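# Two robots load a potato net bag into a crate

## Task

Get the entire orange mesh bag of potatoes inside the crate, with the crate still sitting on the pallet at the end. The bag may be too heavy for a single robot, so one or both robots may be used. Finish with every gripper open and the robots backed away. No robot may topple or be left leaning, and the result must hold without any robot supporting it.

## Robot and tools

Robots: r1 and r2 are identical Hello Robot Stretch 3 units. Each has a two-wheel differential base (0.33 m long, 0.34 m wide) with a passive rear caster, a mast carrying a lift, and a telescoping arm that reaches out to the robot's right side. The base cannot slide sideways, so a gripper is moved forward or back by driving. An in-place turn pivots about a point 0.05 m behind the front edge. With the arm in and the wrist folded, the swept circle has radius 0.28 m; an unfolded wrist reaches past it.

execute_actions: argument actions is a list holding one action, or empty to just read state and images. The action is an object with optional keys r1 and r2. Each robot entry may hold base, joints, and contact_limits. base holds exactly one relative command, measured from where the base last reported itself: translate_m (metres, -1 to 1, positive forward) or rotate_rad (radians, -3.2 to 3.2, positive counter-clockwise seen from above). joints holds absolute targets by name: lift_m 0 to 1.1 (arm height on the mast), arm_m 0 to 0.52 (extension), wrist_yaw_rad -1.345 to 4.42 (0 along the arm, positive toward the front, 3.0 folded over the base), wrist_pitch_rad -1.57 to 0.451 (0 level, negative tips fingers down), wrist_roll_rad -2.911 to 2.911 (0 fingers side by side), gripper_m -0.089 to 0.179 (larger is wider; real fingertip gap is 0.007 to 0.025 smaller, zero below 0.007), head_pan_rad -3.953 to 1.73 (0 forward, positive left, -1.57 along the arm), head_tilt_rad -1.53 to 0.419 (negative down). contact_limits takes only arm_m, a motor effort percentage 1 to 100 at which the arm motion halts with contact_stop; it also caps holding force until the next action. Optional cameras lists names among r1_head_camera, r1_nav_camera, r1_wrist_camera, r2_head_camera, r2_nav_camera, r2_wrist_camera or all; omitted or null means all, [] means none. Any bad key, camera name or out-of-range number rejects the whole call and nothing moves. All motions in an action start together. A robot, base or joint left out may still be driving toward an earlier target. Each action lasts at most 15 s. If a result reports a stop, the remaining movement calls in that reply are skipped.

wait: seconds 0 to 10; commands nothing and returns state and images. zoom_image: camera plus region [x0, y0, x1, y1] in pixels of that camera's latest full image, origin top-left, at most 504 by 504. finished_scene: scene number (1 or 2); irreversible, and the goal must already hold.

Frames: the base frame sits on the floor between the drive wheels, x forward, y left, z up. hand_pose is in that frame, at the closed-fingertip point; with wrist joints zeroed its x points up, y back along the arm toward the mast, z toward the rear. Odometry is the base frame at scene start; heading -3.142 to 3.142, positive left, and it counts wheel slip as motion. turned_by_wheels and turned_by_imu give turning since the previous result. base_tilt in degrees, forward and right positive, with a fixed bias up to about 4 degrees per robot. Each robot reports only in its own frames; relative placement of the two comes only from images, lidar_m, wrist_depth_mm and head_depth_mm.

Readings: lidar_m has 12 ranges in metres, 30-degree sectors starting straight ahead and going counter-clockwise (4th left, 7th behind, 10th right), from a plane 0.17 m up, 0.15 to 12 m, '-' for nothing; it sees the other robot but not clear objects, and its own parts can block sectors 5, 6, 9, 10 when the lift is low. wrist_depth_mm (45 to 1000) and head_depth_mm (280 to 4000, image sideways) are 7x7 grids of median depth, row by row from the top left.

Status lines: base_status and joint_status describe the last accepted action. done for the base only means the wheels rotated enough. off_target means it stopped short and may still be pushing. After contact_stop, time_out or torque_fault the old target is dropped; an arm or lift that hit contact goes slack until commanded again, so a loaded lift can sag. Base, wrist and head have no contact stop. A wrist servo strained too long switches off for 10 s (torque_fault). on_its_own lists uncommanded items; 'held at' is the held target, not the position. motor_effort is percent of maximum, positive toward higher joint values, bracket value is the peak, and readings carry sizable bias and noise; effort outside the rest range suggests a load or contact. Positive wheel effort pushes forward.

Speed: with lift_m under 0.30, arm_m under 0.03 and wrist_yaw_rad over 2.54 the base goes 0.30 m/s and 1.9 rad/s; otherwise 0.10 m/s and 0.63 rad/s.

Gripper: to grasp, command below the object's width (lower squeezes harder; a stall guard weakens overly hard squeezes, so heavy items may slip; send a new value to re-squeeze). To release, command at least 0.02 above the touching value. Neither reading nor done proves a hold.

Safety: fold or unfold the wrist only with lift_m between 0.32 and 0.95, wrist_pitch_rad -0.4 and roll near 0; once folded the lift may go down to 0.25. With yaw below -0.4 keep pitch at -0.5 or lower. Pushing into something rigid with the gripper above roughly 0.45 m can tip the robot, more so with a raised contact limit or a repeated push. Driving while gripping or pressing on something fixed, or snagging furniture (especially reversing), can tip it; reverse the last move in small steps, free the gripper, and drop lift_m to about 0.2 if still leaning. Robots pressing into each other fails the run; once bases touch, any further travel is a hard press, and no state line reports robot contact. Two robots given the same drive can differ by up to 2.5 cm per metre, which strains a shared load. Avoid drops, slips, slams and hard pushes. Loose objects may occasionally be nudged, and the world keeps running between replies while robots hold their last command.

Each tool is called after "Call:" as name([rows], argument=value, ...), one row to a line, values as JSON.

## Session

Call:
execute_actions(actions=[])

Scene clock: 0.00 s.
r1.base_odometry: x=+0.000 y=+0.000 heading=+0.000 (m, m, rad; r1's odometry frame)
r1.turned_by_wheels: +0.000 (rad since the last result)
r1.turned_by_imu: +0.000 (rad since the last result)
r1.base_tilt: forward=-0.6 right=+0.1 (deg)
r1.lidar_m: 1.30 1.24 1.27 1.68 4.19 4.57 3.70 1.95 1.74 1.23 1.17 1.20
r1.head_depth_mm: 1399 1372 1380 1365 1364 1348 1335 / 1527 1551 1537 1535 1519 1502 1482 / 1451 1475 1504 1540 1587 1604 1623 / 1346 1375 1402 1426 1457 1494 1517 / 1257 1284 1306 1330 1365 1387 1419 / 1179 1212 1228 1246 1274 1294 1315 / 1117 1138 1152 1175 1196 1207 1235
r1.base_status: not commanded
r1.joint_positions: lift_m=+0.453 arm_m=-0.002 wrist_yaw_rad=+3.012 wrist_pitch_rad=-0.408 wrist_roll_rad=-0.016 gripper_m=+0.037 head_pan_rad=+0.016 head_tilt_rad=+0.004
r1.joint_status: not commanded
r1.motor_effort: left_wheel=+1 right_wheel=+0 lift_m=+33 arm_m=-1 wrist_yaw_rad=+0 wrist_pitch_rad=+5 wrist_roll_rad=+0 gripper_m=+0 head_pan_rad=+1 head_tilt_rad=+3 (%)
r1.hand_pose: x=+0.0079 y=+0.0808 z=+0.4678 quat_wxyz=(+0.187, +0.694, +0.100, +0.688) (m; r1's base frame)
r1.wrist_depth_mm: - - - - - - 963 / - - - - - - - / - - - - - - - / - - - - - 986 967 / 911 866 - 837 855 812 791 / 758 746 - 713 672 685 673 / 655 642 619 617 607 604 591
r2.base_odometry: x=+0.000 y=+0.000 heading=+0.000 (m, m, rad; r2's odometry frame)
r2.turned_by_wheels: +0.000 (rad since the last result)
r2.turned_by_imu: +0.000 (rad since the last result)
r2.base_tilt: forward=+1.7 right=-0.8 (deg)
r2.lidar_m: 1.55 1.54 1.36 1.12 1.12 1.25 2.01 1.95 3.51 4.41 3.55 1.87
r2.head_depth_mm: 1714 1721 1731 1746 1750 1790 1782 / 1638 1665 1665 1686 1685 1696 1712 / 1595 1592 1597 1618 1636 1636 1652 / 1534 1550 1552 1555 1569 1576 1598 / 1482 1486 1499 1502 1517 1518 1533 / 1428 1431 1448 1455 1466 1478 1486 / 1385 1397 1401 1409 1415 1421 1433
r2.base_status: not commanded
r2.joint_positions: lift_m=+0.539 arm_m=+0.000 wrist_yaw_rad=+3.080 wrist_pitch_rad=-0.337 wrist_roll_rad=+0.015 gripper_m=+0.037 head_pan_rad=+0.020 head_tilt_rad=-0.009
r2.joint_status: not commanded
r2.motor_effort: left_wheel=-1 right_wheel=+0 lift_m=+36 arm_m=+1 wrist_yaw_rad=-1 wrist_pitch_rad=+5 wrist_roll_rad=+1 gripper_m=+0 head_pan_rad=+0 head_tilt_rad=+2 (%)
r2.hand_pose: x=-0.0069 y=+0.0885 z=+0.5706 quat_wxyz=(+0.141, +0.705, +0.096, +0.688) (m; r2's base frame)
r2.wrist_depth_mm: 815 860 - - - - - / 837 933 - - - - - / 929 - - - - - - / 958 - - - - - - / - - - - - - - / 962 932 913 869 - 864 840 / 802 794 761 764 726 717 697
pictures: r1_head_camera (sideways: a quarter turn clockwise sets it upright), r1_nav_camera (sideways: a quarter turn counterclockwise sets it upright), r1_wrist_camera, r2_head_camera (sideways: a quarter turn clockwise sets it upright), r2_nav_camera (sideways: a quarter turn counterclockwise sets it upright), r2_wrist_camera
Images, in order (width x height): r1_head_camera 896x504, r1_nav_camera 672x504, r1_wrist_camera 644x364, r2_head_camera 896x504, r2_nav_camera 672x504, r2_wrist_camera 644x364.

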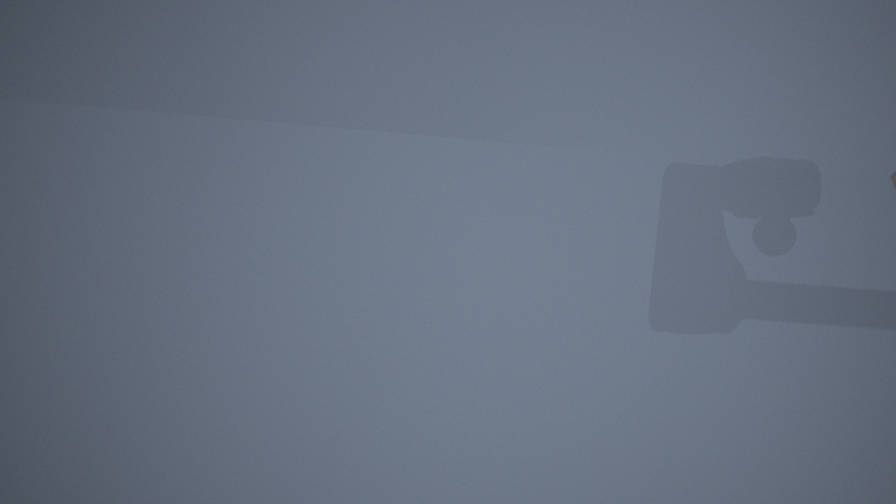

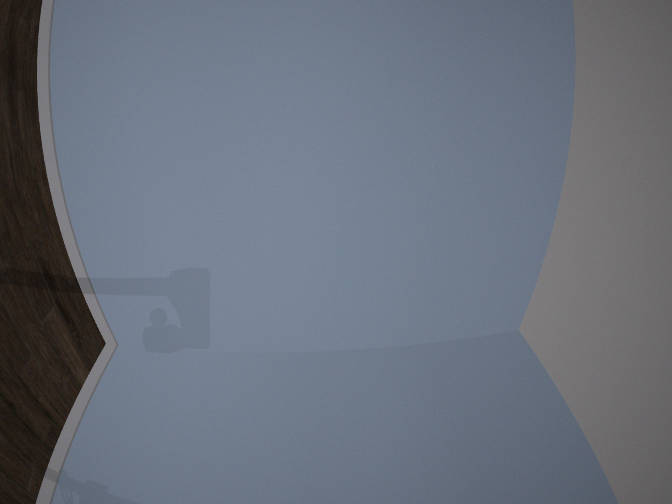

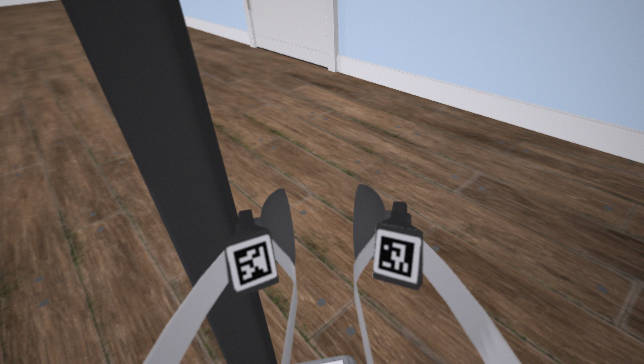

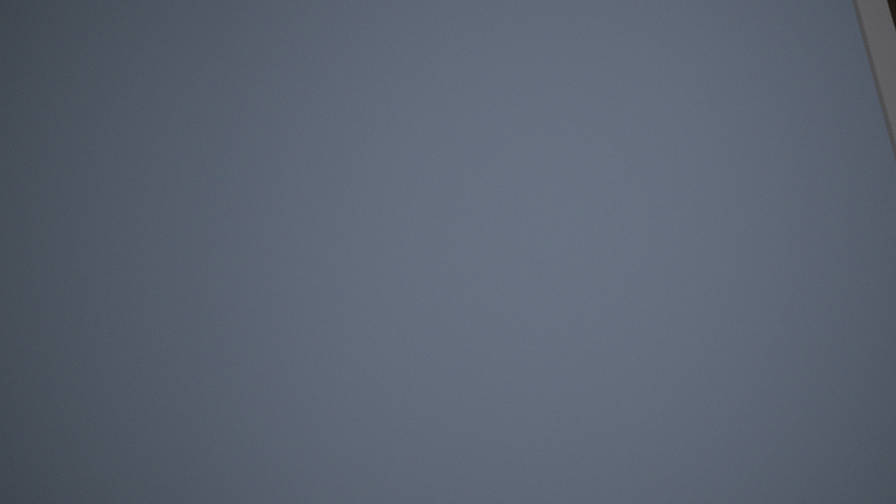

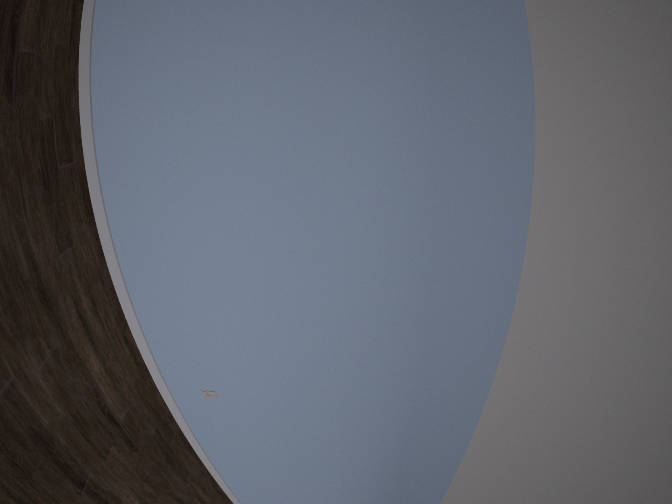

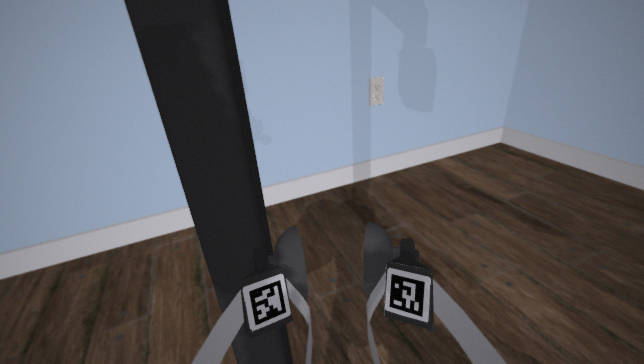

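Call:
execute_actions([
  {"r1":{"base":{"rotate_rad":2.4},"joints":{"lift_m":0.27,"head_tilt_rad":-0.5}},"r2":{"base":{"rotate_rad":-1.7},"joints":{"lift_m":0.27,"wrist_pitch_rad":-0.4,"head_tilt_rad":-0.5}}},
], cameras=["r1_head_camera","r1_nav_camera","r2_head_camera","r2_nav_camera"])

Scene clock: 7.90 s.
r1.base_odometry: x=+0.000 y=+0.000 heading=+2.400 (m, m, rad; r1's odometry frame)
r1.turned_by_wheels: +2.400 (rad since the last result)
r1.turned_by_imu: +2.380 (rad since the last result)
r1.base_tilt: forward=-0.5 right=+0.1 (deg)
r1.lidar_m: 4.57 4.09 3.54 1.95 1.36 1.17 1.17 1.35 1.24 1.23 1.43 2.42
r1.head_depth_mm: - - 3765 2568 1943 1528 1277 / - - 3692 2523 1909 1518 1271 / - - 3648 2472 1886 1508 1263 / - - 3522 2423 1853 1495 1252 / - - 3476 2387 1830 1485 1240 / - - 3431 2376 1806 1465 1226 / - - 3304 2318 1781 1449 1219
r1.base_status: done
r1.joint_positions: lift_m=+0.270 arm_m=-0.002 wrist_yaw_rad=+3.012 wrist_pitch_rad=-0.409 wrist_roll_rad=-0.016 gripper_m=+0.037 head_pan_rad=+0.016 head_tilt_rad=-0.494
r1.joint_status: all done
r1.motor_effort: left_wheel=-1(4) right_wheel=+3(11) lift_m=+26(29) arm_m=+0(0) wrist_yaw_rad=+1(1) wrist_pitch_rad=+6(6) wrist_roll_rad=+0(0) gripper_m=+1(0) head_pan_rad=+0(0) head_tilt_rad=-3(38) (%)
r1.hand_pose: x=+0.0079 y=+0.0807 z=+0.2850 quat_wxyz=(+0.188, +0.694, +0.100, +0.688) (m; r1's base frame)
r1.wrist_depth_mm: - - - - - - - / - - - - - - - / - 905 919 892 854 846 824 / 756 725 719 715 695 665 648 / 611 600 - 579 573 553 542 / 516 520 - - 462 469 460 / 455 - - - 413 411 403
r2.base_odometry: x=+0.000 y=+0.000 heading=-1.700 (m, m, rad; r2's odometry frame)
r2.turned_by_wheels: -1.700 (rad since the last result)
r2.turned_by_imu: -1.702 (rad since the last result)
r2.base_tilt: forward=+1.8 right=-0.7 (deg)
r2.lidar_m: 4.86 4.41 2.06 1.57 1.56 1.50 1.15 1.12 1.19 1.71 1.84 3.38
r2.head_depth_mm: 3837 - 3626 2468 1867 1508 1261 / - - 3682 2484 1886 1519 1268 / - - 3680 2485 1889 1522 1274 / - - 3740 2522 1903 1522 1275 / - - 3760 2532 1907 1531 1279 / - - 3819 2567 1929 1542 1284 / - - 3801 2542 1928 1546 1288
r2.base_status: done
r2.joint_positions: lift_m=+0.271 arm_m=+0.000 wrist_yaw_rad=+3.080 wrist_pitch_rad=-0.415 wrist_roll_rad=+0.015 gripper_m=+0.037 head_pan_rad=+0.020 head_tilt_rad=-0.494
r2.joint_status: all done
r2.motor_effort: left_wheel=+2(10) right_wheel=-2(6) lift_m=+22(30) arm_m=+0(0) wrist_yaw_rad=+0(1) wrist_pitch_rad=+5(4) wrist_roll_rad=+1(1) gripper_m=+0(1) head_pan_rad=+0(1) head_tilt_rad=-3(27) (%)
r2.hand_pose: x=-0.0074 y=+0.0794 z=+0.2838 quat_wxyz=(+0.168, +0.701, +0.123, +0.682) (m; r2's base frame)
r2.wrist_depth_mm: - - - - - - - / - - - - - - - / - - - - - 931 903 / 896 812 - 746 731 713 679 / 653 641 - 599 593 567 551 / 532 520 508 514 - 469 464 / 453 - - - 405 408 399
pictures: r1_head_camera (sideways: a quarter turn clockwise sets it upright), r1_nav_camera (sideways: a quarter turn counterclockwise sets it upright), r2_head_camera (sideways: a quarter turn clockwise sets it upright), r2_nav_camera (sideways: a quarter turn counterclockwise sets it upright)
Images, in order (width x height): r1_head_camera 896x504, r1_nav_camera 672x504, r2_head_camera 896x504, r2_nav_camera 672x504.

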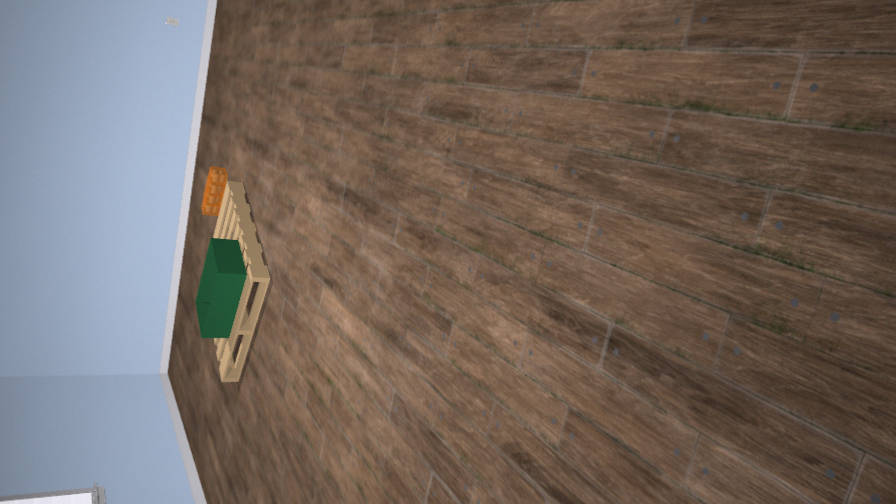

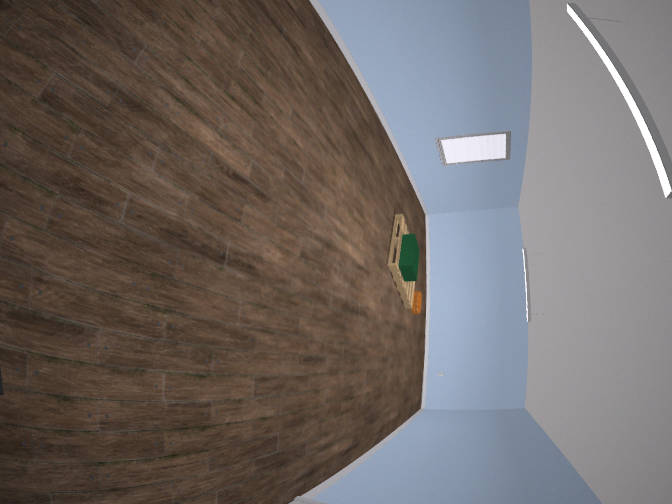

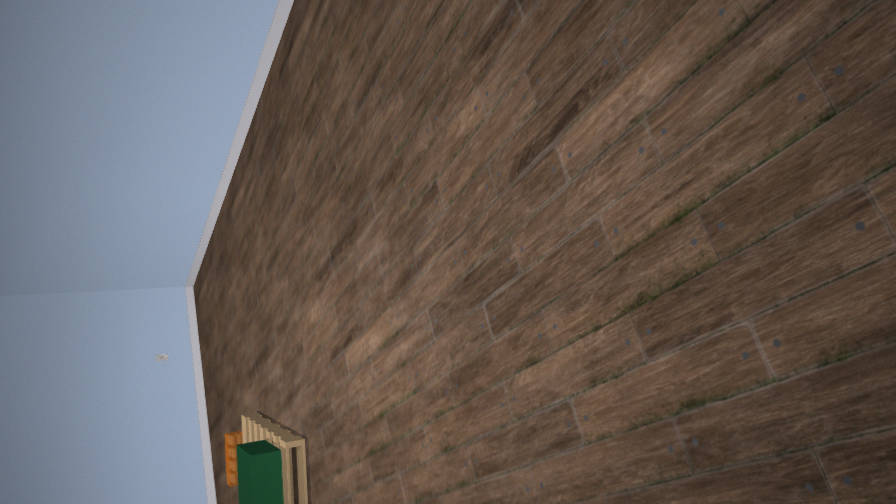

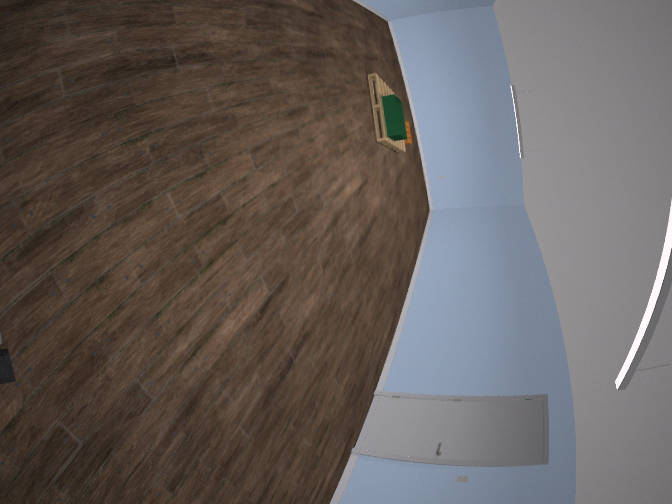

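Call:
execute_actions([
  {"r1":{"base":{"rotate_rad":-0.1}},"r2":{"base":{"rotate_rad":0.6}}},
], cameras=[])

Call:
execute_actions([
  {"r1":{"base":{"translate_m":1}},"r2":{"base":{"translate_m":1}}},
], cameras=[])

Call:
execute_actions([
  {"r1":{"base":{"translate_m":1}},"r2":{"base":{"translate_m":1}}},
], cameras=[])

Call:
execute_actions([
  {"r1":{"base":{"translate_m":1},"joints":{"head_tilt_rad":-0.6,"head_pan_rad":0.25}},"r2":{"base":{"translate_m":1},"joints":{"head_tilt_rad":-0.6,"head_pan_rad":-0.3}}},
], cameras=["r1_head_camera","r1_nav_camera","r2_head_camera","r2_nav_camera"])

Scene clock: 21.13 s.
r1.base_odometry: x=+0.000 y=+0.000 heading=+2.300 (m, m, rad; r1's odometry frame)
r1.turned_by_wheels: -0.100 (rad since the last result)
r1.turned_by_imu: -0.098 (rad since the last result)
r1.base_tilt: forward=-0.5 right=+0.2 (deg)
r1.lidar_m: 4.57 4.37 3.56 1.95 1.46 1.18 1.17 1.29 1.24 1.24 1.36 2.07
r1.head_depth_mm: - - 3838 2588 1922 1531 1284 / - - 3729 2513 1886 1518 1277 / - - 3550 2497 1876 1506 1261 / - - 3555 2444 1846 1494 1254 / - - 3522 2415 1836 1470 1237 / - - 3411 2329 1821 1469 1231 / - - 3288 2331 1789 1447 1219
r1.base_status: done
r1.joint_positions: lift_m=+0.270 arm_m=-0.002 wrist_yaw_rad=+3.012 wrist_pitch_rad=-0.409 wrist_roll_rad=-0.016 gripper_m=+0.037 head_pan_rad=+0.016 head_tilt_rad=-0.494
r1.joint_status: not commanded
r1.motor_effort: left_wheel=+1(7) right_wheel=-3(7) lift_m=+26(26) arm_m=+1(0) wrist_yaw_rad=+1(1) wrist_pitch_rad=+6(6) wrist_roll_rad=+0(0) gripper_m=+1(0) head_pan_rad=+0(1) head_tilt_rad=-2(2) (%)
r1.hand_pose: x=+0.0079 y=+0.0807 z=+0.2850 quat_wxyz=(+0.188, +0.694, +0.100, +0.688) (m; r1's base frame)
r1.wrist_depth_mm: - - - - - - - / - - - - - - - / 987 911 936 900 871 847 826 / 761 732 721 706 681 663 652 / 612 596 - 579 580 548 544 / 508 518 - - 469 478 466 / 459 - - - 416 406 405
r2.base_odometry: x=+0.000 y=+0.000 heading=-1.100 (m, m, rad; r2's odometry frame)
r2.turned_by_wheels: +0.600 (rad since the last result)
r2.turned_by_imu: +0.600 (rad since the last result)
r2.base_tilt: forward=+1.9 right=-0.7 (deg)
r2.lidar_m: 3.92 1.94 1.55 1.54 1.41 1.13 1.12 1.22 1.87 1.83 3.44 4.43
r2.head_depth_mm: - - 3645 2469 1882 1512 1266 / - - 3676 2471 1880 1511 1265 / - - 3714 2523 1892 1519 1273 / - - 3715 2514 1890 1521 1274 / - - 3759 2518 1897 1529 1278 / - - 3647 2532 1916 1534 1287 / 3090 3117 3187 2569 1926 1534 1286
r2.base_status: done
r2.joint_positions: lift_m=+0.271 arm_m=+0.000 wrist_yaw_rad=+3.080 wrist_pitch_rad=-0.415 wrist_roll_rad=+0.015 gripper_m=+0.037 head_pan_rad=+0.020 head_tilt_rad=-0.495
r2.joint_status: not commanded
r2.motor_effort: left_wheel=-3(10) right_wheel=+2(7) lift_m=+21(21) arm_m=+0(0) wrist_yaw_rad=+1(1) wrist_pitch_rad=+5(5) wrist_roll_rad=+1(1) gripper_m=-1(0) head_pan_rad=+0(1) head_tilt_rad=-2(4) (%)
r2.hand_pose: x=-0.0074 y=+0.0794 z=+0.2838 quat_wxyz=(+0.168, +0.701, +0.123, +0.682) (m; r2's base frame)
r2.wrist_depth_mm: - - - - - - - / - - - - - - - / - - - - - 945 887 / 848 831 - 743 730 715 685 / 650 631 - 604 588 559 544 / 543 526 510 517 - 472 462 / 450 - - - 411 411 396
pictures: none
No camera images: the call's "cameras" was empty. Leave "cameras" out to get every camera's image.

Scene clock: 26.13 s.
r1.base_odometry: x=-0.666 y=+0.746 heading=+2.300 (m, m, rad; r1's odometry frame)
r1.turned_by_wheels: +0.000 (rad since the last result)
r1.turned_by_imu: -0.001 (rad since the last result)
r1.base_tilt: forward=-0.4 right=+0.2 (deg)
r1.lidar_m: 3.57 3.91 3.40 1.93 2.68 2.17 2.16 1.73 1.40 1.39 1.50 2.36
r1.head_depth_mm: - - 3785 2589 1907 1538 1290 / - - 3790 2510 1908 1512 1266 / - - 3592 2441 1880 1521 1267 / - - 3555 2446 1835 1475 1247 / - - 3511 2383 1821 1488 1233 / - - 3420 2365 1806 1457 1233 / - - 3300 2349 1782 1457 1223
r1.base_status: done
r1.joint_positions: lift_m=+0.270 arm_m=-0.002 wrist_yaw_rad=+3.012 wrist_pitch_rad=-0.409 wrist_roll_rad=-0.016 gripper_m=+0.037 head_pan_rad=+0.016 head_tilt_rad=-0.495
r1.joint_status: not commanded
r1.motor_effort: left_wheel=+2(9) right_wheel=-2(5) lift_m=+27(27) arm_m=+0(0) wrist_yaw_rad=+1(0) wrist_pitch_rad=+6(6) wrist_roll_rad=+0(0) gripper_m=+1(0) head_pan_rad=+0(0) head_tilt_rad=-1(3) (%)
r1.hand_pose: x=+0.0079 y=+0.0807 z=+0.2850 quat_wxyz=(+0.188, +0.694, +0.100, +0.688) (m; r1's base frame)
r1.wrist_depth_mm: - - - - - - - / - - - - - - - / 993 915 935 885 860 856 824 / 753 730 714 694 674 672 664 / 614 594 - 568 572 551 544 / 510 515 - - 461 476 462 / 455 - - - 413 411 404
r2.base_odometry: x=+0.454 y=-0.891 heading=-1.100 (m, m, rad; r2's odometry frame)
r2.turned_by_wheels: +0.000 (rad since the last result)
r2.turned_by_imu: +0.004 (rad since the last result)
r2.base_tilt: forward=+1.8 right=-0.8 (deg)
r2.lidar_m: 3.53 1.75 1.41 1.40 1.53 2.13 2.10 2.30 3.36 1.82 3.62 3.50
r2.head_depth_mm: - - 3312 2476 1878 1504 1267 / - - 3448 2502 1883 1517 1265 / - - 3647 2533 1891 1514 1275 / - - 3735 2512 1892 1524 1275 / - - 3720 2551 1911 1528 1275 / 3505 3593 3475 2538 1909 1542 1280 / 2771 2811 2875 2545 1920 1541 1286
r2.base_status: done
r2.joint_positions: lift_m=+0.270 arm_m=+0.000 wrist_yaw_rad=+3.080 wrist_pitch_rad=-0.415 wrist_roll_rad=+0.015 gripper_m=+0.037 head_pan_rad=+0.020 head_tilt_rad=-0.495
r2.joint_status: not commanded
r2.motor_effort: left_wheel=-3(9) right_wheel=+3(8) lift_m=+21(22) arm_m=+0(1) wrist_yaw_rad=+0(1) wrist_pitch_rad=+5(6) wrist_roll_rad=+1(1) gripper_m=+0(1) head_pan_rad=+0(0) head_tilt_rad=-2(2) (%)
r2.hand_pose: x=-0.0074 y=+0.0794 z=+0.2838 quat_wxyz=(+0.168, +0.701, +0.123, +0.682) (m; r2's base frame)
r2.wrist_depth_mm: - - - - - - - / - - - - - - - / - - - - - 941 902 / 864 846 - 757 736 707 673 / 649 633 - 602 596 563 548 / 530 511 502 518 - 471 463 / 446 - - - 407 408 397
pictures: none
No camera images: the call's "cameras" was empty. Leave "cameras" out to get every camera's image.

Scene clock: 31.23 s.
r1.base_odometry: x=-1.333 y=+1.491 heading=+2.300 (m, m, rad; r1's odometry frame)
r1.turned_by_wheels: +0.000 (rad since the last result)
r1.turned_by_imu: -0.001 (rad since the last result)
r1.base_tilt: forward=-0.6 right=+0.1 (deg)
r1.lidar_m: 2.59 2.65 3.25 1.93 3.54 3.18 3.15 1.93 1.53 1.52 1.69 2.62
r1.head_depth_mm: - - 3727 2586 1917 1531 1276 / - - 3780 2508 1912 1515 1264 / - - 3648 2475 1874 1512 1266 / - - 3482 2429 1870 1485 1250 / - - 3165 2418 1827 1476 1240 / - - 2759 2360 1815 1462 1231 / - - 2756 2330 1799 1451 1220
r1.base_status: done
r1.joint_positions: lift_m=+0.270 arm_m=-0.002 wrist_yaw_rad=+3.012 wrist_pitch_rad=-0.409 wrist_roll_rad=-0.016 gripper_m=+0.037 head_pan_rad=+0.016 head_tilt_rad=-0.495
r1.joint_status: not commanded
r1.motor_effort: left_wheel=+2(9) right_wheel=-2(6) lift_m=+27(27) arm_m=-1(0) wrist_yaw_rad=+1(1) wrist_pitch_rad=+6(6) wrist_roll_rad=+0(0) gripper_m=+1(1) head_pan_rad=+0(0) head_tilt_rad=-2(2) (%)
r1.hand_pose: x=+0.0079 y=+0.0807 z=+0.2850 quat_wxyz=(+0.188, +0.694, +0.100, +0.688) (m; r1's base frame)
r1.wrist_depth_mm: - - - - - - - / - - - - - - - / 972 925 908 903 871 848 827 / 762 736 710 717 681 660 653 / 604 596 - 573 584 560 551 / 510 520 - - 463 471 465 / 456 - - - 415 409 406
r2.base_odometry: x=+0.907 y=-1.783 heading=-1.100 (m, m, rad; r2's odometry frame)
r2.turned_by_wheels: +0.000 (rad since the last result)
r2.turned_by_imu: +0.004 (rad since the last result)
r2.base_tilt: forward=+1.8 right=-0.7 (deg)
r2.lidar_m: 3.16 1.56 1.26 1.25 1.37 2.12 3.07 3.36 3.47 1.81 3.81 2.61
r2.head_depth_mm: - - 3292 2488 1866 1504 1266 / - - 3666 2487 1885 1519 1265 / - - 3709 2484 1893 1517 1266 / - - 3693 2502 1898 1522 1275 / - - 3758 2527 1908 1523 1282 / 3158 3127 3243 2533 1918 1534 1281 / 2471 2496 2569 2465 1934 1536 1284
r2.base_status: done
r2.joint_positions: lift_m=+0.270 arm_m=+0.000 wrist_yaw_rad=+3.080 wrist_pitch_rad=-0.415 wrist_roll_rad=+0.015 gripper_m=+0.037 head_pan_rad=+0.020 head_tilt_rad=-0.495
r2.joint_status: not commanded
r2.motor_effort: left_wheel=-3(10) right_wheel=+2(8) lift_m=+21(21) arm_m=+0(0) wrist_yaw_rad=+0(0) wrist_pitch_rad=+5(5) wrist_roll_rad=+1(1) gripper_m=+0(0) head_pan_rad=+0(0) head_tilt_rad=-2(2) (%)
r2.hand_pose: x=-0.0074 y=+0.0794 z=+0.2838 quat_wxyz=(+0.168, +0.701, +0.123, +0.682) (m; r2's base frame)
r2.wrist_depth_mm: - - - - - - - / - - - - - - - / - - - - - 923 882 / 855 810 - 754 733 716 678 / 663 639 - 606 604 581 554 / 541 521 512 509 - 472 459 / 455 - - - 409 408 398
pictures: none
No camera images: the call's "cameras" was empty. Leave "cameras" out to get every camera's image.

Scene clock: 36.23 s.
r1.base_odometry: x=-1.999 y=+2.237 heading=+2.300 (m, m, rad; r1's odometry frame)
r1.turned_by_wheels: +0.000 (rad since the last result)
r1.turned_by_imu: -0.001 (rad since the last result)
r1.base_tilt: forward=-0.4 right=+0.2 (deg)
r1.lidar_m: 1.83 1.64 3.08 1.93 3.37 4.18 4.13 2.09 1.70 1.70 1.86 2.87
r1.head_depth_mm: 3735 - 2974 2184 1738 1437 1216 / 3852 - 2935 2161 1701 1420 1205 / - - 2715 2129 1693 1406 1211 / - - 2593 2070 1666 1394 1190 / - - 2319 1944 1671 1389 1184 / - - 2315 1928 1636 1367 1179 / - - 2299 2018 1641 1356 1163
r1.base_status: done
r1.joint_positions: lift_m=+0.270 arm_m=-0.002 wrist_yaw_rad=+3.012 wrist_pitch_rad=-0.409 wrist_roll_rad=-0.016 gripper_m=+0.037 head_pan_rad=+0.243 head_tilt_rad=-0.593
r1.joint_status: all done
r1.motor_effort: left_wheel=+2(8) right_wheel=-2(6) lift_m=+27(27) arm_m=+0(0) wrist_yaw_rad=+1(1) wrist_pitch_rad=+6(6) wrist_roll_rad=+0(0) gripper_m=+1(0) head_pan_rad=+4(21) head_tilt_rad=-3(15) (%)
r1.hand_pose: x=+0.0079 y=+0.0807 z=+0.2850 quat_wxyz=(+0.188, +0.694, +0.100, +0.688) (m; r1's base frame)
r1.wrist_depth_mm: - - - - - - - / - - - - - - - / 994 906 927 883 872 842 826 / 760 736 719 702 684 666 650 / 607 595 - 568 580 550 539 / 508 518 - - 468 471 464 / 455 - - - 417 409 407
r2.base_odometry: x=+1.360 y=-2.674 heading=-1.100 (m, m, rad; r2's odometry frame)
r2.turned_by_wheels: +0.000 (rad since the last result)
r2.turned_by_imu: +0.004 (rad since the last result)
r2.base_tilt: forward=+1.8 right=-0.7 (deg)
r2.lidar_m: 2.76 1.38 1.12 1.11 1.21 1.88 4.03 4.44 3.64 1.81 1.82 1.75
r2.head_depth_mm: - - 2631 1916 1695 1406 1203 / - - 2578 1944 1687 1401 1198 / - - 2662 2028 1698 1412 1204 / - - 2934 2057 1713 1418 1210 / - - 2956 2172 1718 1421 1214 / 3834 - 3005 2181 1735 1428 1214 / 3755 - 2959 2202 1734 1430 1225
r2.base_status: done
r2.joint_positions: lift_m=+0.270 arm_m=+0.000 wrist_yaw_rad=+3.080 wrist_pitch_rad=-0.415 wrist_roll_rad=+0.015 gripper_m=+0.037 head_pan_rad=-0.293 head_tilt_rad=-0.593
r2.joint_status: all done
r2.motor_effort: left_wheel=-4(9) right_wheel=+3(8) lift_m=+21(21) arm_m=+1(1) wrist_yaw_rad=+0(0) wrist_pitch_rad=+5(5) wrist_roll_rad=+1(1) gripper_m=+0(0) head_pan_rad=-4(32) head_tilt_rad=-3(14) (%)
r2.hand_pose: x=-0.0074 y=+0.0794 z=+0.2838 quat_wxyz=(+0.168, +0.701, +0.123, +0.682) (m; r2's base frame)
r2.wrist_depth_mm: - - - - - - 966 / - - - - - - - / - - - - - 937 926 / 857 824 - 766 743 713 687 / 653 632 - 599 603 572 553 / 544 519 511 507 - 472 467 / 452 - - - 404 403 396
pictures: r1_head_camera (sideways: a quarter turn clockwise sets it upright), r1_nav_camera (sideways: a quarter turn counterclockwise sets it upright), r2_head_camera (sideways: a quarter turn clockwise sets it upright), r2_nav_camera (sideways: a quarter turn counterclockwise sets it upright)
Images, in order (width x height): r1_head_camera 896x504, r1_nav_camera 672x504, r2_head_camera 896x504, r2_nav_camera 672x504.

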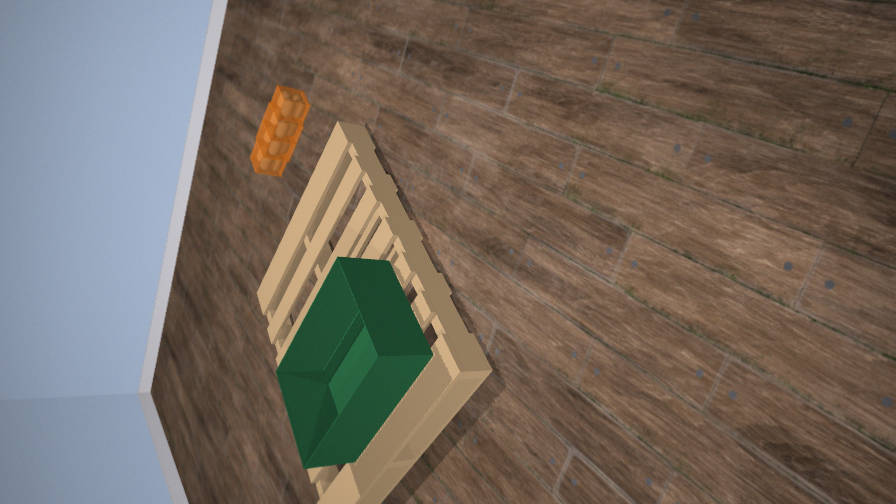

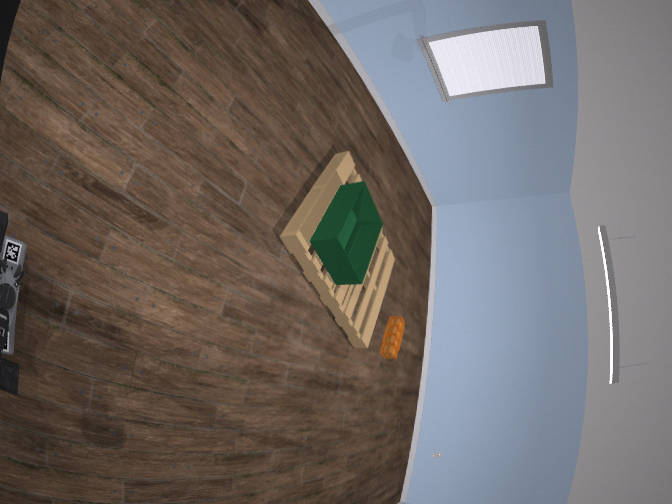

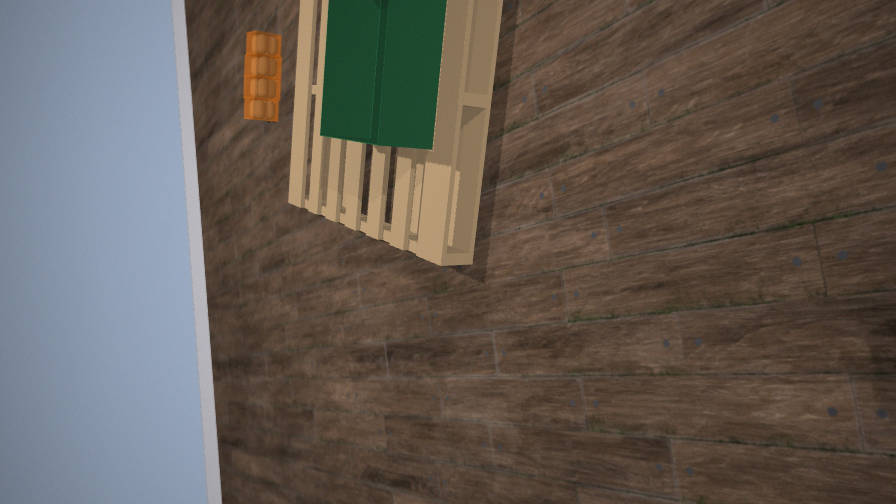

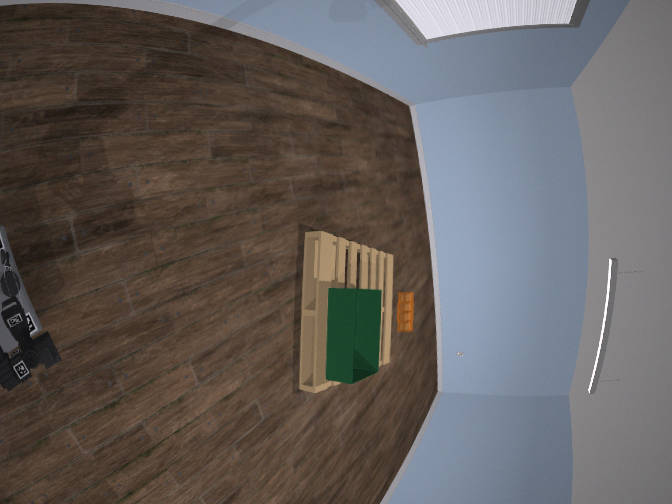

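Call:
execute_actions([
  {"r1":{"base":{"rotate_rad":-0.15}},"r2":{"base":{"rotate_rad":-0.04}}},
], cameras=[])

Call:
execute_actions([
  {"r1":{"base":{"translate_m":1}},"r2":{"base":{"translate_m":1}}},
], cameras=[])

Call:
execute_actions([
  {"r1":{"base":{"translate_m":1},"joints":{"head_tilt_rad":-0.9,"head_pan_rad":0.6}},"r2":{"base":{"translate_m":0.35},"joints":{"head_tilt_rad":-0.9,"head_pan_rad":-0.7}}},
], cameras=["r1_head_camera","r2_head_camera"])

Scene clock: 77.60 s.
r1.base_odometry: x=-1.999 y=+2.237 heading=+2.150 (m, m, rad; r1's odometry frame)
r1.turned_by_wheels: -0.150 (rad since the last result)
r1.turned_by_imu: -0.148 (rad since the last result)
r1.base_tilt: forward=-0.4 right=+0.1 (deg)
r1.lidar_m: 4.63 1.64 3.21 1.93 3.19 4.30 4.14 2.40 1.76 1.69 1.76 2.40
r1.head_depth_mm: 3679 - 2985 2179 1752 1429 1217 / 3890 - 2917 2175 1701 1413 1209 / 3832 - 2893 2120 1690 1410 1202 / - - 2554 2096 1669 1384 1188 / - - 2617 2077 1657 1377 1187 / - - 2247 1919 1630 1366 1175 / - - 2286 1847 1633 1353 1171
r1.base_status: done
r1.joint_positions: lift_m=+0.270 arm_m=-0.002 wrist_yaw_rad=+3.012 wrist_pitch_rad=-0.409 wrist_roll_rad=-0.016 gripper_m=+0.037 head_pan_rad=+0.243 head_tilt_rad=-0.593
r1.joint_status: not commanded
r1.motor_effort: left_wheel=+2(7) right_wheel=-2(7) lift_m=+27(27) arm_m=+0(0) wrist_yaw_rad=+1(1) wrist_pitch_rad=+6(6) wrist_roll_rad=+0(0) gripper_m=+1(1) head_pan_rad=+4(4) head_tilt_rad=-4(3) (%)
r1.hand_pose: x=+0.0079 y=+0.0807 z=+0.2850 quat_wxyz=(+0.188, +0.694, +0.100, +0.688) (m; r1's base frame)
r1.wrist_depth_mm: - - - - - - - / - - - - - - - / 992 926 926 885 869 836 808 / 752 728 722 718 688 667 649 / 611 595 - 577 568 552 543 / 511 517 - - 462 470 462 / 453 - - - 415 406 406
r2.base_odometry: x=+1.360 y=-2.674 heading=-1.140 (m, m, rad; r2's odometry frame)
r2.turned_by_wheels: -0.040 (rad since the last result)
r2.turned_by_imu: -0.040 (rad since the last result)
r2.base_tilt: forward=+1.7 right=-0.8 (deg)
r2.lidar_m: 3.02 1.42 1.12 1.11 1.19 1.78 4.04 4.37 3.66 1.80 3.86 1.75
r2.head_depth_mm: - - 2611 1916 1686 1397 1200 / - - 2621 1937 1696 1398 1204 / - - 2634 1992 1708 1408 1207 / - - 2784 2042 1715 1417 1208 / - - 2979 2190 1715 1421 1211 / 3772 - 2985 2207 1726 1427 1220 / 3739 - 3012 2189 1731 1430 1220
r2.base_status: done
r2.joint_positions: lift_m=+0.270 arm_m=+0.000 wrist_yaw_rad=+3.080 wrist_pitch_rad=-0.415 wrist_roll_rad=+0.015 gripper_m=+0.037 head_pan_rad=-0.293 head_tilt_rad=-0.593
r2.joint_status: not commanded
r2.motor_effort: left_wheel=+1(4) right_wheel=-1(2) lift_m=+21(21) arm_m=+0(0) wrist_yaw_rad=-1(1) wrist_pitch_rad=+5(5) wrist_roll_rad=+1(1) gripper_m=+0(0) head_pan_rad=-3(5) head_tilt_rad=-2(3) (%)
r2.hand_pose: x=-0.0074 y=+0.0794 z=+0.2838 quat_wxyz=(+0.168, +0.701, +0.123, +0.682) (m; r2's base frame)
r2.wrist_depth_mm: - - - - - - - / - - - - - - - / - - - - - 948 914 / 854 817 - 778 740 716 685 / 659 635 - 611 606 569 553 / 536 520 513 510 - 478 467 / 451 - - - 405 407 398
pictures: none
No camera images: the call's "cameras" was empty. Leave "cameras" out to get every camera's image.

Scene clock: 82.60 s.
r1.base_odometry: x=-2.547 y=+3.073 heading=+2.151 (m, m, rad; r1's odometry frame)
r1.turned_by_wheels: +0.000 (rad since the last result)
r1.turned_by_imu: -0.001 (rad since the last result)
r1.base_tilt: forward=-0.4 right=+0.2 (deg)
r1.lidar_m: 3.62 1.02 0.93 2.04 3.17 4.37 5.13 2.41 1.76 1.70 1.76 2.41
r1.head_depth_mm: 2874 3212 2974 2183 1740 1428 1221 / 3003 3289 2934 2141 1713 1420 1208 / 3051 3384 2859 2117 1703 1404 1196 / 3084 3514 2787 2093 1668 1389 1193 / 3221 3403 2767 2108 1637 1391 1188 / 3317 3552 2670 1911 1564 1373 1170 / 3343 3620 2688 1885 1511 1352 1166
r1.base_status: done
r1.joint_positions: lift_m=+0.270 arm_m=-0.002 wrist_yaw_rad=+3.012 wrist_pitch_rad=-0.409 wrist_roll_rad=-0.016 gripper_m=+0.037 head_pan_rad=+0.243 head_tilt_rad=-0.594
r1.joint_status: not commanded
r1.motor_effort: left_wheel=+2(8) right_wheel=-2(6) lift_m=+27(27) arm_m=+0(0) wrist_yaw_rad=+1(1) wrist_pitch_rad=+6(6) wrist_roll_rad=+0(0) gripper_m=+0(0) head_pan_rad=+4(5) head_tilt_rad=-3(4) (%)
r1.hand_pose: x=+0.0079 y=+0.0807 z=+0.2850 quat_wxyz=(+0.188, +0.694, +0.100, +0.688) (m; r1's base frame)
r1.wrist_depth_mm: - - - - - 846 835 / - - - - 925 865 823 / 969 915 916 905 877 843 819 / 768 734 722 707 681 664 636 / 611 596 - 576 576 555 539 / 514 520 - - 464 473 465 / 454 - - - 414 410 405
r2.base_odometry: x=+1.778 y=-3.583 heading=-1.140 (m, m, rad; r2's odometry frame)
r2.turned_by_wheels: +0.000 (rad since the last result)
r2.turned_by_imu: +0.005 (rad since the last result)
r2.base_tilt: forward=+1.8 right=-0.7 (deg)
r2.lidar_m: 2.71 1.27 1.01 0.99 1.07 1.61 5.02 4.81 3.75 1.28 0.95 1.31
r2.head_depth_mm: 3249 3613 2902 2037 1600 1287 1196 / 3254 3601 2881 2056 1583 1298 1206 / 3162 3516 2896 2143 1700 1411 1205 / 3128 3430 2897 2170 1706 1409 1207 / 3064 3385 2972 2172 1715 1420 1216 / 2997 3328 2996 2172 1730 1428 1218 / 2977 3228 3000 2196 1728 1430 1220
r2.base_status: done
r2.joint_positions: lift_m=+0.270 arm_m=+0.000 wrist_yaw_rad=+3.080 wrist_pitch_rad=-0.415 wrist_roll_rad=+0.015 gripper_m=+0.037 head_pan_rad=-0.293 head_tilt_rad=-0.594
r2.joint_status: not commanded
r2.motor_effort: left_wheel=+1(11) right_wheel=-1(4) lift_m=+22(21) arm_m=+0(1) wrist_yaw_rad=+0(1) wrist_pitch_rad=+5(5) wrist_roll_rad=+1(1) gripper_m=-1(0) head_pan_rad=-5(5) head_tilt_rad=-3(3) (%)
r2.hand_pose: x=-0.0074 y=+0.0794 z=+0.2838 quat_wxyz=(+0.168, +0.701, +0.123, +0.682) (m; r2's base frame)
r2.wrist_depth_mm: 949 896 932 896 907 913 892 / - - - - - 977 947 / - - - - - 919 886 / 851 806 - 751 733 707 688 / 657 643 - 602 603 570 556 / 529 523 522 518 - 474 461 / 448 - - - 410 405 399
pictures: none
No camera images: the call's "cameras" was empty. Leave "cameras" out to get every camera's image.

Scene clock: 87.60 s.
r1.base_odometry: x=-3.095 y=+3.910 heading=+2.151 (m, m, rad; r1's odometry frame)
r1.turned_by_wheels: +0.000 (rad since the last result)
r1.turned_by_imu: -0.001 (rad since the last result)
r1.base_tilt: forward=-0.5 right=+0.3 (deg)
r1.lidar_m: 2.62 2.72 3.20 0.78 0.73 4.38 6.10 2.41 1.76 1.70 1.76 2.39
r1.head_depth_mm: 2364 2288 1884 1598 1399 1249 1123 / 2491 2214 1847 1590 1384 1233 1116 / 2611 2194 1836 1556 1377 1230 1103 / 2692 2165 1732 1557 1361 1222 1099 / 2651 2135 1803 1541 1333 1213 1094 / 2624 2123 1780 1541 1239 1205 1098 / 2560 2086 1759 1412 1285 1152 1080
r1.base_status: done
r1.joint_positions: lift_m=+0.270 arm_m=-0.002 wrist_yaw_rad=+3.012 wrist_pitch_rad=-0.409 wrist_roll_rad=-0.016 gripper_m=+0.037 head_pan_rad=+0.593 head_tilt_rad=-0.889
r1.joint_status: all done
r1.motor_effort: left_wheel=+2(8) right_wheel=-3(6) lift_m=+27(27) arm_m=+0(0) wrist_yaw_rad=+1(1) wrist_pitch_rad=+6(6) wrist_roll_rad=+0(0) gripper_m=+0(1) head_pan_rad=+4(30) head_tilt_rad=-6(34) (%)
r1.hand_pose: x=+0.0079 y=+0.0807 z=+0.2850 quat_wxyz=(+0.188, +0.694, +0.100, +0.688) (m; r1's base frame)
r1.wrist_depth_mm: 726 - 922 - - - - / 800 - 893 - 906 988 - / 803 767 674 650 624 588 832 / 743 737 710 673 629 603 650 / 608 600 - 579 581 550 543 / 512 516 - - 468 468 463 / 453 - - - 415 411 405
r2.base_odometry: x=+1.924 y=-3.901 heading=-1.140 (m, m, rad; r2's odometry frame)
r2.turned_by_wheels: +0.000 (rad since the last result)
r2.turned_by_imu: +0.002 (rad since the last result)
r2.base_tilt: forward=+1.7 right=-0.8 (deg)
r2.lidar_m: 2.58 1.22 0.97 0.95 1.03 1.55 5.36 4.83 3.80 0.83 0.79 3.35
r2.head_depth_mm: 2729 2198 1688 1327 1282 1222 1093 / 2760 2209 1703 1446 1262 1223 1114 / 2778 2228 1760 1487 1278 1224 1115 / 2806 2223 1741 1512 1390 1226 1100 / 2817 2239 1853 1592 1390 1230 1107 / 2845 2250 1856 1592 1399 1234 1110 / 2806 2255 1866 1600 1395 1241 1109
r2.base_status: done
r2.joint_positions: lift_m=+0.270 arm_m=+0.000 wrist_yaw_rad=+3.080 wrist_pitch_rad=-0.415 wrist_roll_rad=+0.015 gripper_m=+0.037 head_pan_rad=-0.693 head_tilt_rad=-0.889
r2.joint_status: all done
r2.motor_effort: left_wheel=+1(11) right_wheel=-1(4) lift_m=+21(21) arm_m=+0(0) wrist_yaw_rad=+0(1) wrist_pitch_rad=+5(5) wrist_roll_rad=+1(1) gripper_m=+0(1) head_pan_rad=-5(36) head_tilt_rad=-4(26) (%)
r2.hand_pose: x=-0.0074 y=+0.0794 z=+0.2837 quat_wxyz=(+0.168, +0.701, +0.123, +0.682) (m; r2's base frame)
r2.wrist_depth_mm: 877 898 907 852 872 859 851 / - 928 952 945 950 930 918 / - - - - 986 933 889 / 884 813 - 749 724 715 679 / 657 640 - 608 595 563 560 / 534 517 508 512 - 473 462 / 455 - - - 408 411 394
pictures: r1_head_camera (sideways: a quarter turn clockwise sets it upright), r2_head_camera (sideways: a quarter turn clockwise sets it upright)
Images, in order (width x height): r1_head_camera 896x504, r2_head_camera 896x504.

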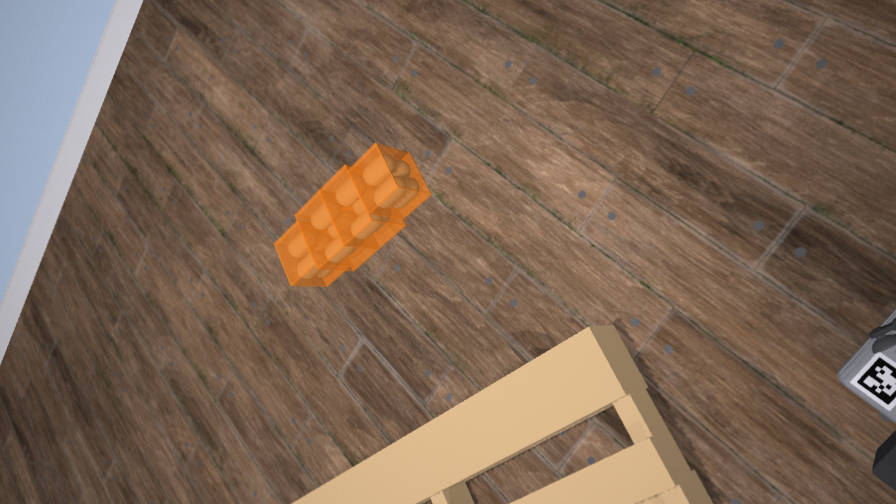

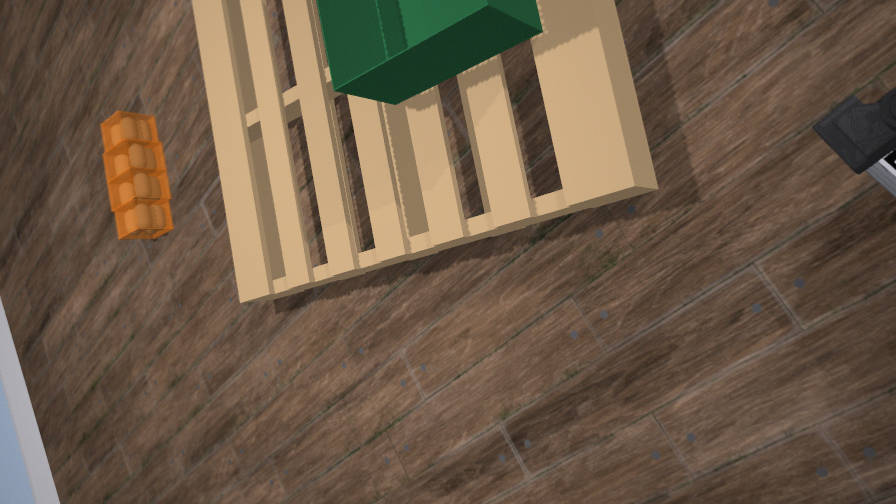

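Call:
execute_actions([
  {"r1":{"base":{"translate_m":0.74}},"r2":{"base":{"translate_m":0.08}}},
], cameras=[])

Call:
execute_actions([
  {"r1":{"base":{"rotate_rad":2.83},"joints":{"head_pan_rad":-0.5,"head_tilt_rad":-1.0}},"r2":{"base":{"rotate_rad":-0.48},"joints":{"head_pan_rad":-0.1,"head_tilt_rad":-1.0}}},
], cameras=["r1_head_camera","r2_head_camera"])

Scene clock: 107.20 s.
r1.base_odometry: x=-3.501 y=+4.529 heading=+2.151 (m, m, rad; r1's odometry frame)
r1.turned_by_wheels: +0.000 (rad since the last result)
r1.turned_by_imu: +0.000 (rad since the last result)
r1.base_tilt: forward=-0.4 right=+0.2 (deg)
r1.lidar_m: 1.89 1.96 2.68 3.07 1.26 1.19 6.74 2.42 1.76 1.69 1.75 1.96
r1.head_depth_mm: 1706 1913 1884 1598 1390 1240 1118 / 1792 2032 1848 1579 1401 1240 1112 / 1913 2129 1838 1576 1381 1221 1104 / 2087 2188 1809 1561 1360 1221 1100 / 2227 2125 1782 1550 1362 1213 1103 / 2351 2127 1780 1531 1280 1205 1097 / 2494 2083 1771 1530 1314 1197 1079
r1.base_status: done
r1.joint_positions: lift_m=+0.270 arm_m=-0.002 wrist_yaw_rad=+3.012 wrist_pitch_rad=-0.409 wrist_roll_rad=-0.016 gripper_m=+0.037 head_pan_rad=+0.593 head_tilt_rad=-0.890
r1.joint_status: not commanded
r1.motor_effort: left_wheel=+2(6) right_wheel=-2(6) lift_m=+27(27) arm_m=+0(0) wrist_yaw_rad=+0(0) wrist_pitch_rad=+6(6) wrist_roll_rad=+0(0) gripper_m=+0(0) head_pan_rad=+3(5) head_tilt_rad=-6(5) (%)
r1.hand_pose: x=+0.0079 y=+0.0807 z=+0.2850 quat_wxyz=(+0.188, +0.694, +0.100, +0.688) (m; r1's base frame)
r1.wrist_depth_mm: - - - - - - - / - - - - - - - / 724 625 936 889 787 782 833 / 527 649 712 704 651 627 653 / 518 578 - 572 580 551 547 / 511 513 - - 460 470 464 / 460 - - - 414 409 403
r2.base_odometry: x=+1.957 y=-3.973 heading=-1.140 (m, m, rad; r2's odometry frame)
r2.turned_by_wheels: +0.000 (rad since the last result)
r2.turned_by_imu: +0.001 (rad since the last result)
r2.base_tilt: forward=+1.8 right=-0.7 (deg)
r2.lidar_m: 2.56 1.21 0.96 0.94 1.02 1.53 5.41 4.81 3.82 0.77 0.80 3.25
r2.head_depth_mm: 2754 2201 1737 1336 1241 1213 1093 / 2750 2195 1738 1511 1283 1203 1111 / 2795 2219 1718 1488 1314 1215 1110 / 2805 2219 1762 1556 1377 1225 1104 / 2813 2224 1863 1581 1381 1234 1105 / 2815 2247 1864 1597 1385 1232 1110 / 2736 2254 1885 1604 1394 1236 1114
r2.base_status: done
r2.joint_positions: lift_m=+0.270 arm_m=+0.000 wrist_yaw_rad=+3.080 wrist_pitch_rad=-0.415 wrist_roll_rad=+0.015 gripper_m=+0.037 head_pan_rad=-0.693 head_tilt_rad=-0.890
r2.joint_status: not commanded
r2.motor_effort: left_wheel=+0(11) right_wheel=-1(3) lift_m=+21(21) arm_m=+1(0) wrist_yaw_rad=+0(0) wrist_pitch_rad=+5(5) wrist_roll_rad=+1(1) gripper_m=-1(0) head_pan_rad=-5(4) head_tilt_rad=-5(4) (%)
r2.hand_pose: x=-0.0074 y=+0.0794 z=+0.2837 quat_wxyz=(+0.168, +0.701, +0.123, +0.682) (m; r2's base frame)
r2.wrist_depth_mm: 908 892 884 856 842 845 840 / 960 959 984 943 944 927 942 / - - - - 992 959 918 / 833 807 - 744 735 708 679 / 656 642 - 602 598 570 543 / 531 520 512 511 - 478 462 / 450 - - - 409 413 397
pictures: none
No camera images: the call's "cameras" was empty. Leave "cameras" out to get every camera's image.

Scene clock: 110.13 s.
r1.base_odometry: x=-3.501 y=+4.529 heading=-1.303 (m, m, rad; r1's odometry frame)
r1.turned_by_wheels: +2.830 (rad since the last result)
r1.turned_by_imu: +2.805 (rad since the last result)
r1.base_tilt: forward=-0.6 right=+0.2 (deg)
r1.lidar_m: 1.41 3.81 2.04 1.70 1.69 1.89 1.89 1.89 2.11 3.09 3.06 1.19
r1.head_depth_mm: 2287 1811 1590 1421 1326 1204 1105 / 2167 1730 1532 1366 1334 1207 1119 / 2197 1617 1566 1336 1331 1210 - / 2216 1601 1549 1361 1291 1196 - / 2174 1675 1508 1412 1306 1188 1112 / 2199 1687 1586 1440 1305 1173 1087 / 2135 1825 1606 1413 1283 1171 1075
r1.base_status: done
r1.joint_positions: lift_m=+0.270 arm_m=-0.002 wrist_yaw_rad=+3.012 wrist_pitch_rad=-0.409 wrist_roll_rad=-0.016 gripper_m=+0.037 head_pan_rad=-0.493 head_tilt_rad=-0.988
r1.joint_status: all done
r1.motor_effort: left_wheel=-1(5) right_wheel=+3(10) lift_m=+27(27) arm_m=-1(1) wrist_yaw_rad=+1(1) wrist_pitch_rad=+6(6) wrist_roll_rad=+0(0) gripper_m=+0(0) head_pan_rad=-3(41) head_tilt_rad=-6(21) (%)
r1.hand_pose: x=+0.0079 y=+0.0806 z=+0.2850 quat_wxyz=(+0.188, +0.694, +0.100, +0.688) (m; r1's base frame)
r1.wrist_depth_mm: - - - - - - - / - - - - - - - / 985 910 936 897 865 850 834 / 758 733 732 703 692 665 654 / 611 606 - 570 576 548 539 / 511 519 - - 463 465 463 / 454 - - - 413 411 403
r2.base_odometry: x=+1.957 y=-3.973 heading=-1.620 (m, m, rad; r2's odometry frame)
r2.turned_by_wheels: -0.480 (rad since the last result)
r2.turned_by_imu: -0.479 (rad since the last result)
r2.base_tilt: forward=+1.8 right=-0.8 (deg)
r2.lidar_m: 3.24 2.29 1.17 0.95 0.95 1.04 1.64 5.41 4.65 3.82 0.76 0.84
r2.head_depth_mm: 2138 1760 1543 1375 1218 1184 1088 / 2157 1768 1553 1393 1220 1186 1115 / 2245 1742 1563 1426 1295 1192 1112 / 2294 1927 1672 1463 1319 1193 1105 / 2296 1943 1681 1484 1318 1195 1110 / 2298 1941 1687 1487 1322 1202 1097 / 2321 1951 1677 1492 1333 1207 1095
r2.base_status: done
r2.joint_positions: lift_m=+0.270 arm_m=+0.000 wrist_yaw_rad=+3.080 wrist_pitch_rad=-0.415 wrist_roll_rad=+0.015 gripper_m=+0.037 head_pan_rad=-0.107 head_tilt_rad=-0.988
r2.joint_status: all done
r2.motor_effort: left_wheel=+2(9) right_wheel=-1(5) lift_m=+22(21) arm_m=+0(0) wrist_yaw_rad=+0(1) wrist_pitch_rad=+5(5) wrist_roll_rad=+1(1) gripper_m=+0(0) head_pan_rad=+3(42) head_tilt_rad=-5(15) (%)
r2.hand_pose: x=-0.0074 y=+0.0794 z=+0.2837 quat_wxyz=(+0.168, +0.701, +0.123, +0.682) (m; r2's base frame)
r2.wrist_depth_mm: 692 739 864 937 - - - / 741 799 935 - - - - / 782 846 - - - 917 892 / 807 800 - 748 727 694 673 / 657 641 - 603 602 563 537 / 535 519 522 505 - 469 464 / 447 - - - 413 404 394
pictures: r1_head_camera (sideways: a quarter turn clockwise sets it upright), r2_head_camera (sideways: a quarter turn clockwise sets it upright)
Images, in order (width x height): r1_head_camera 896x504, r2_head_camera 896x504.

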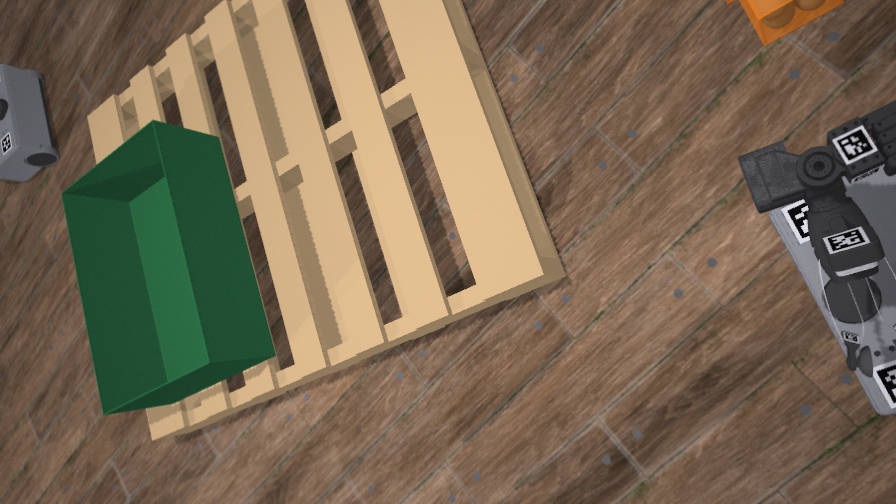

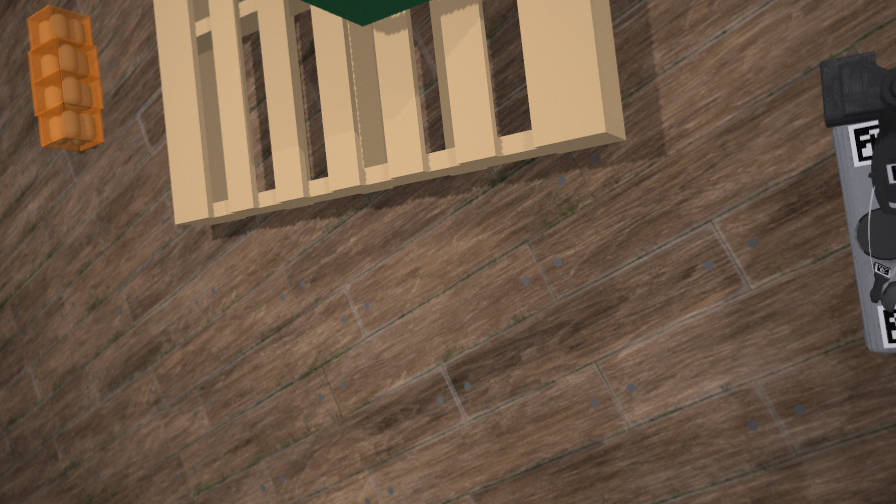

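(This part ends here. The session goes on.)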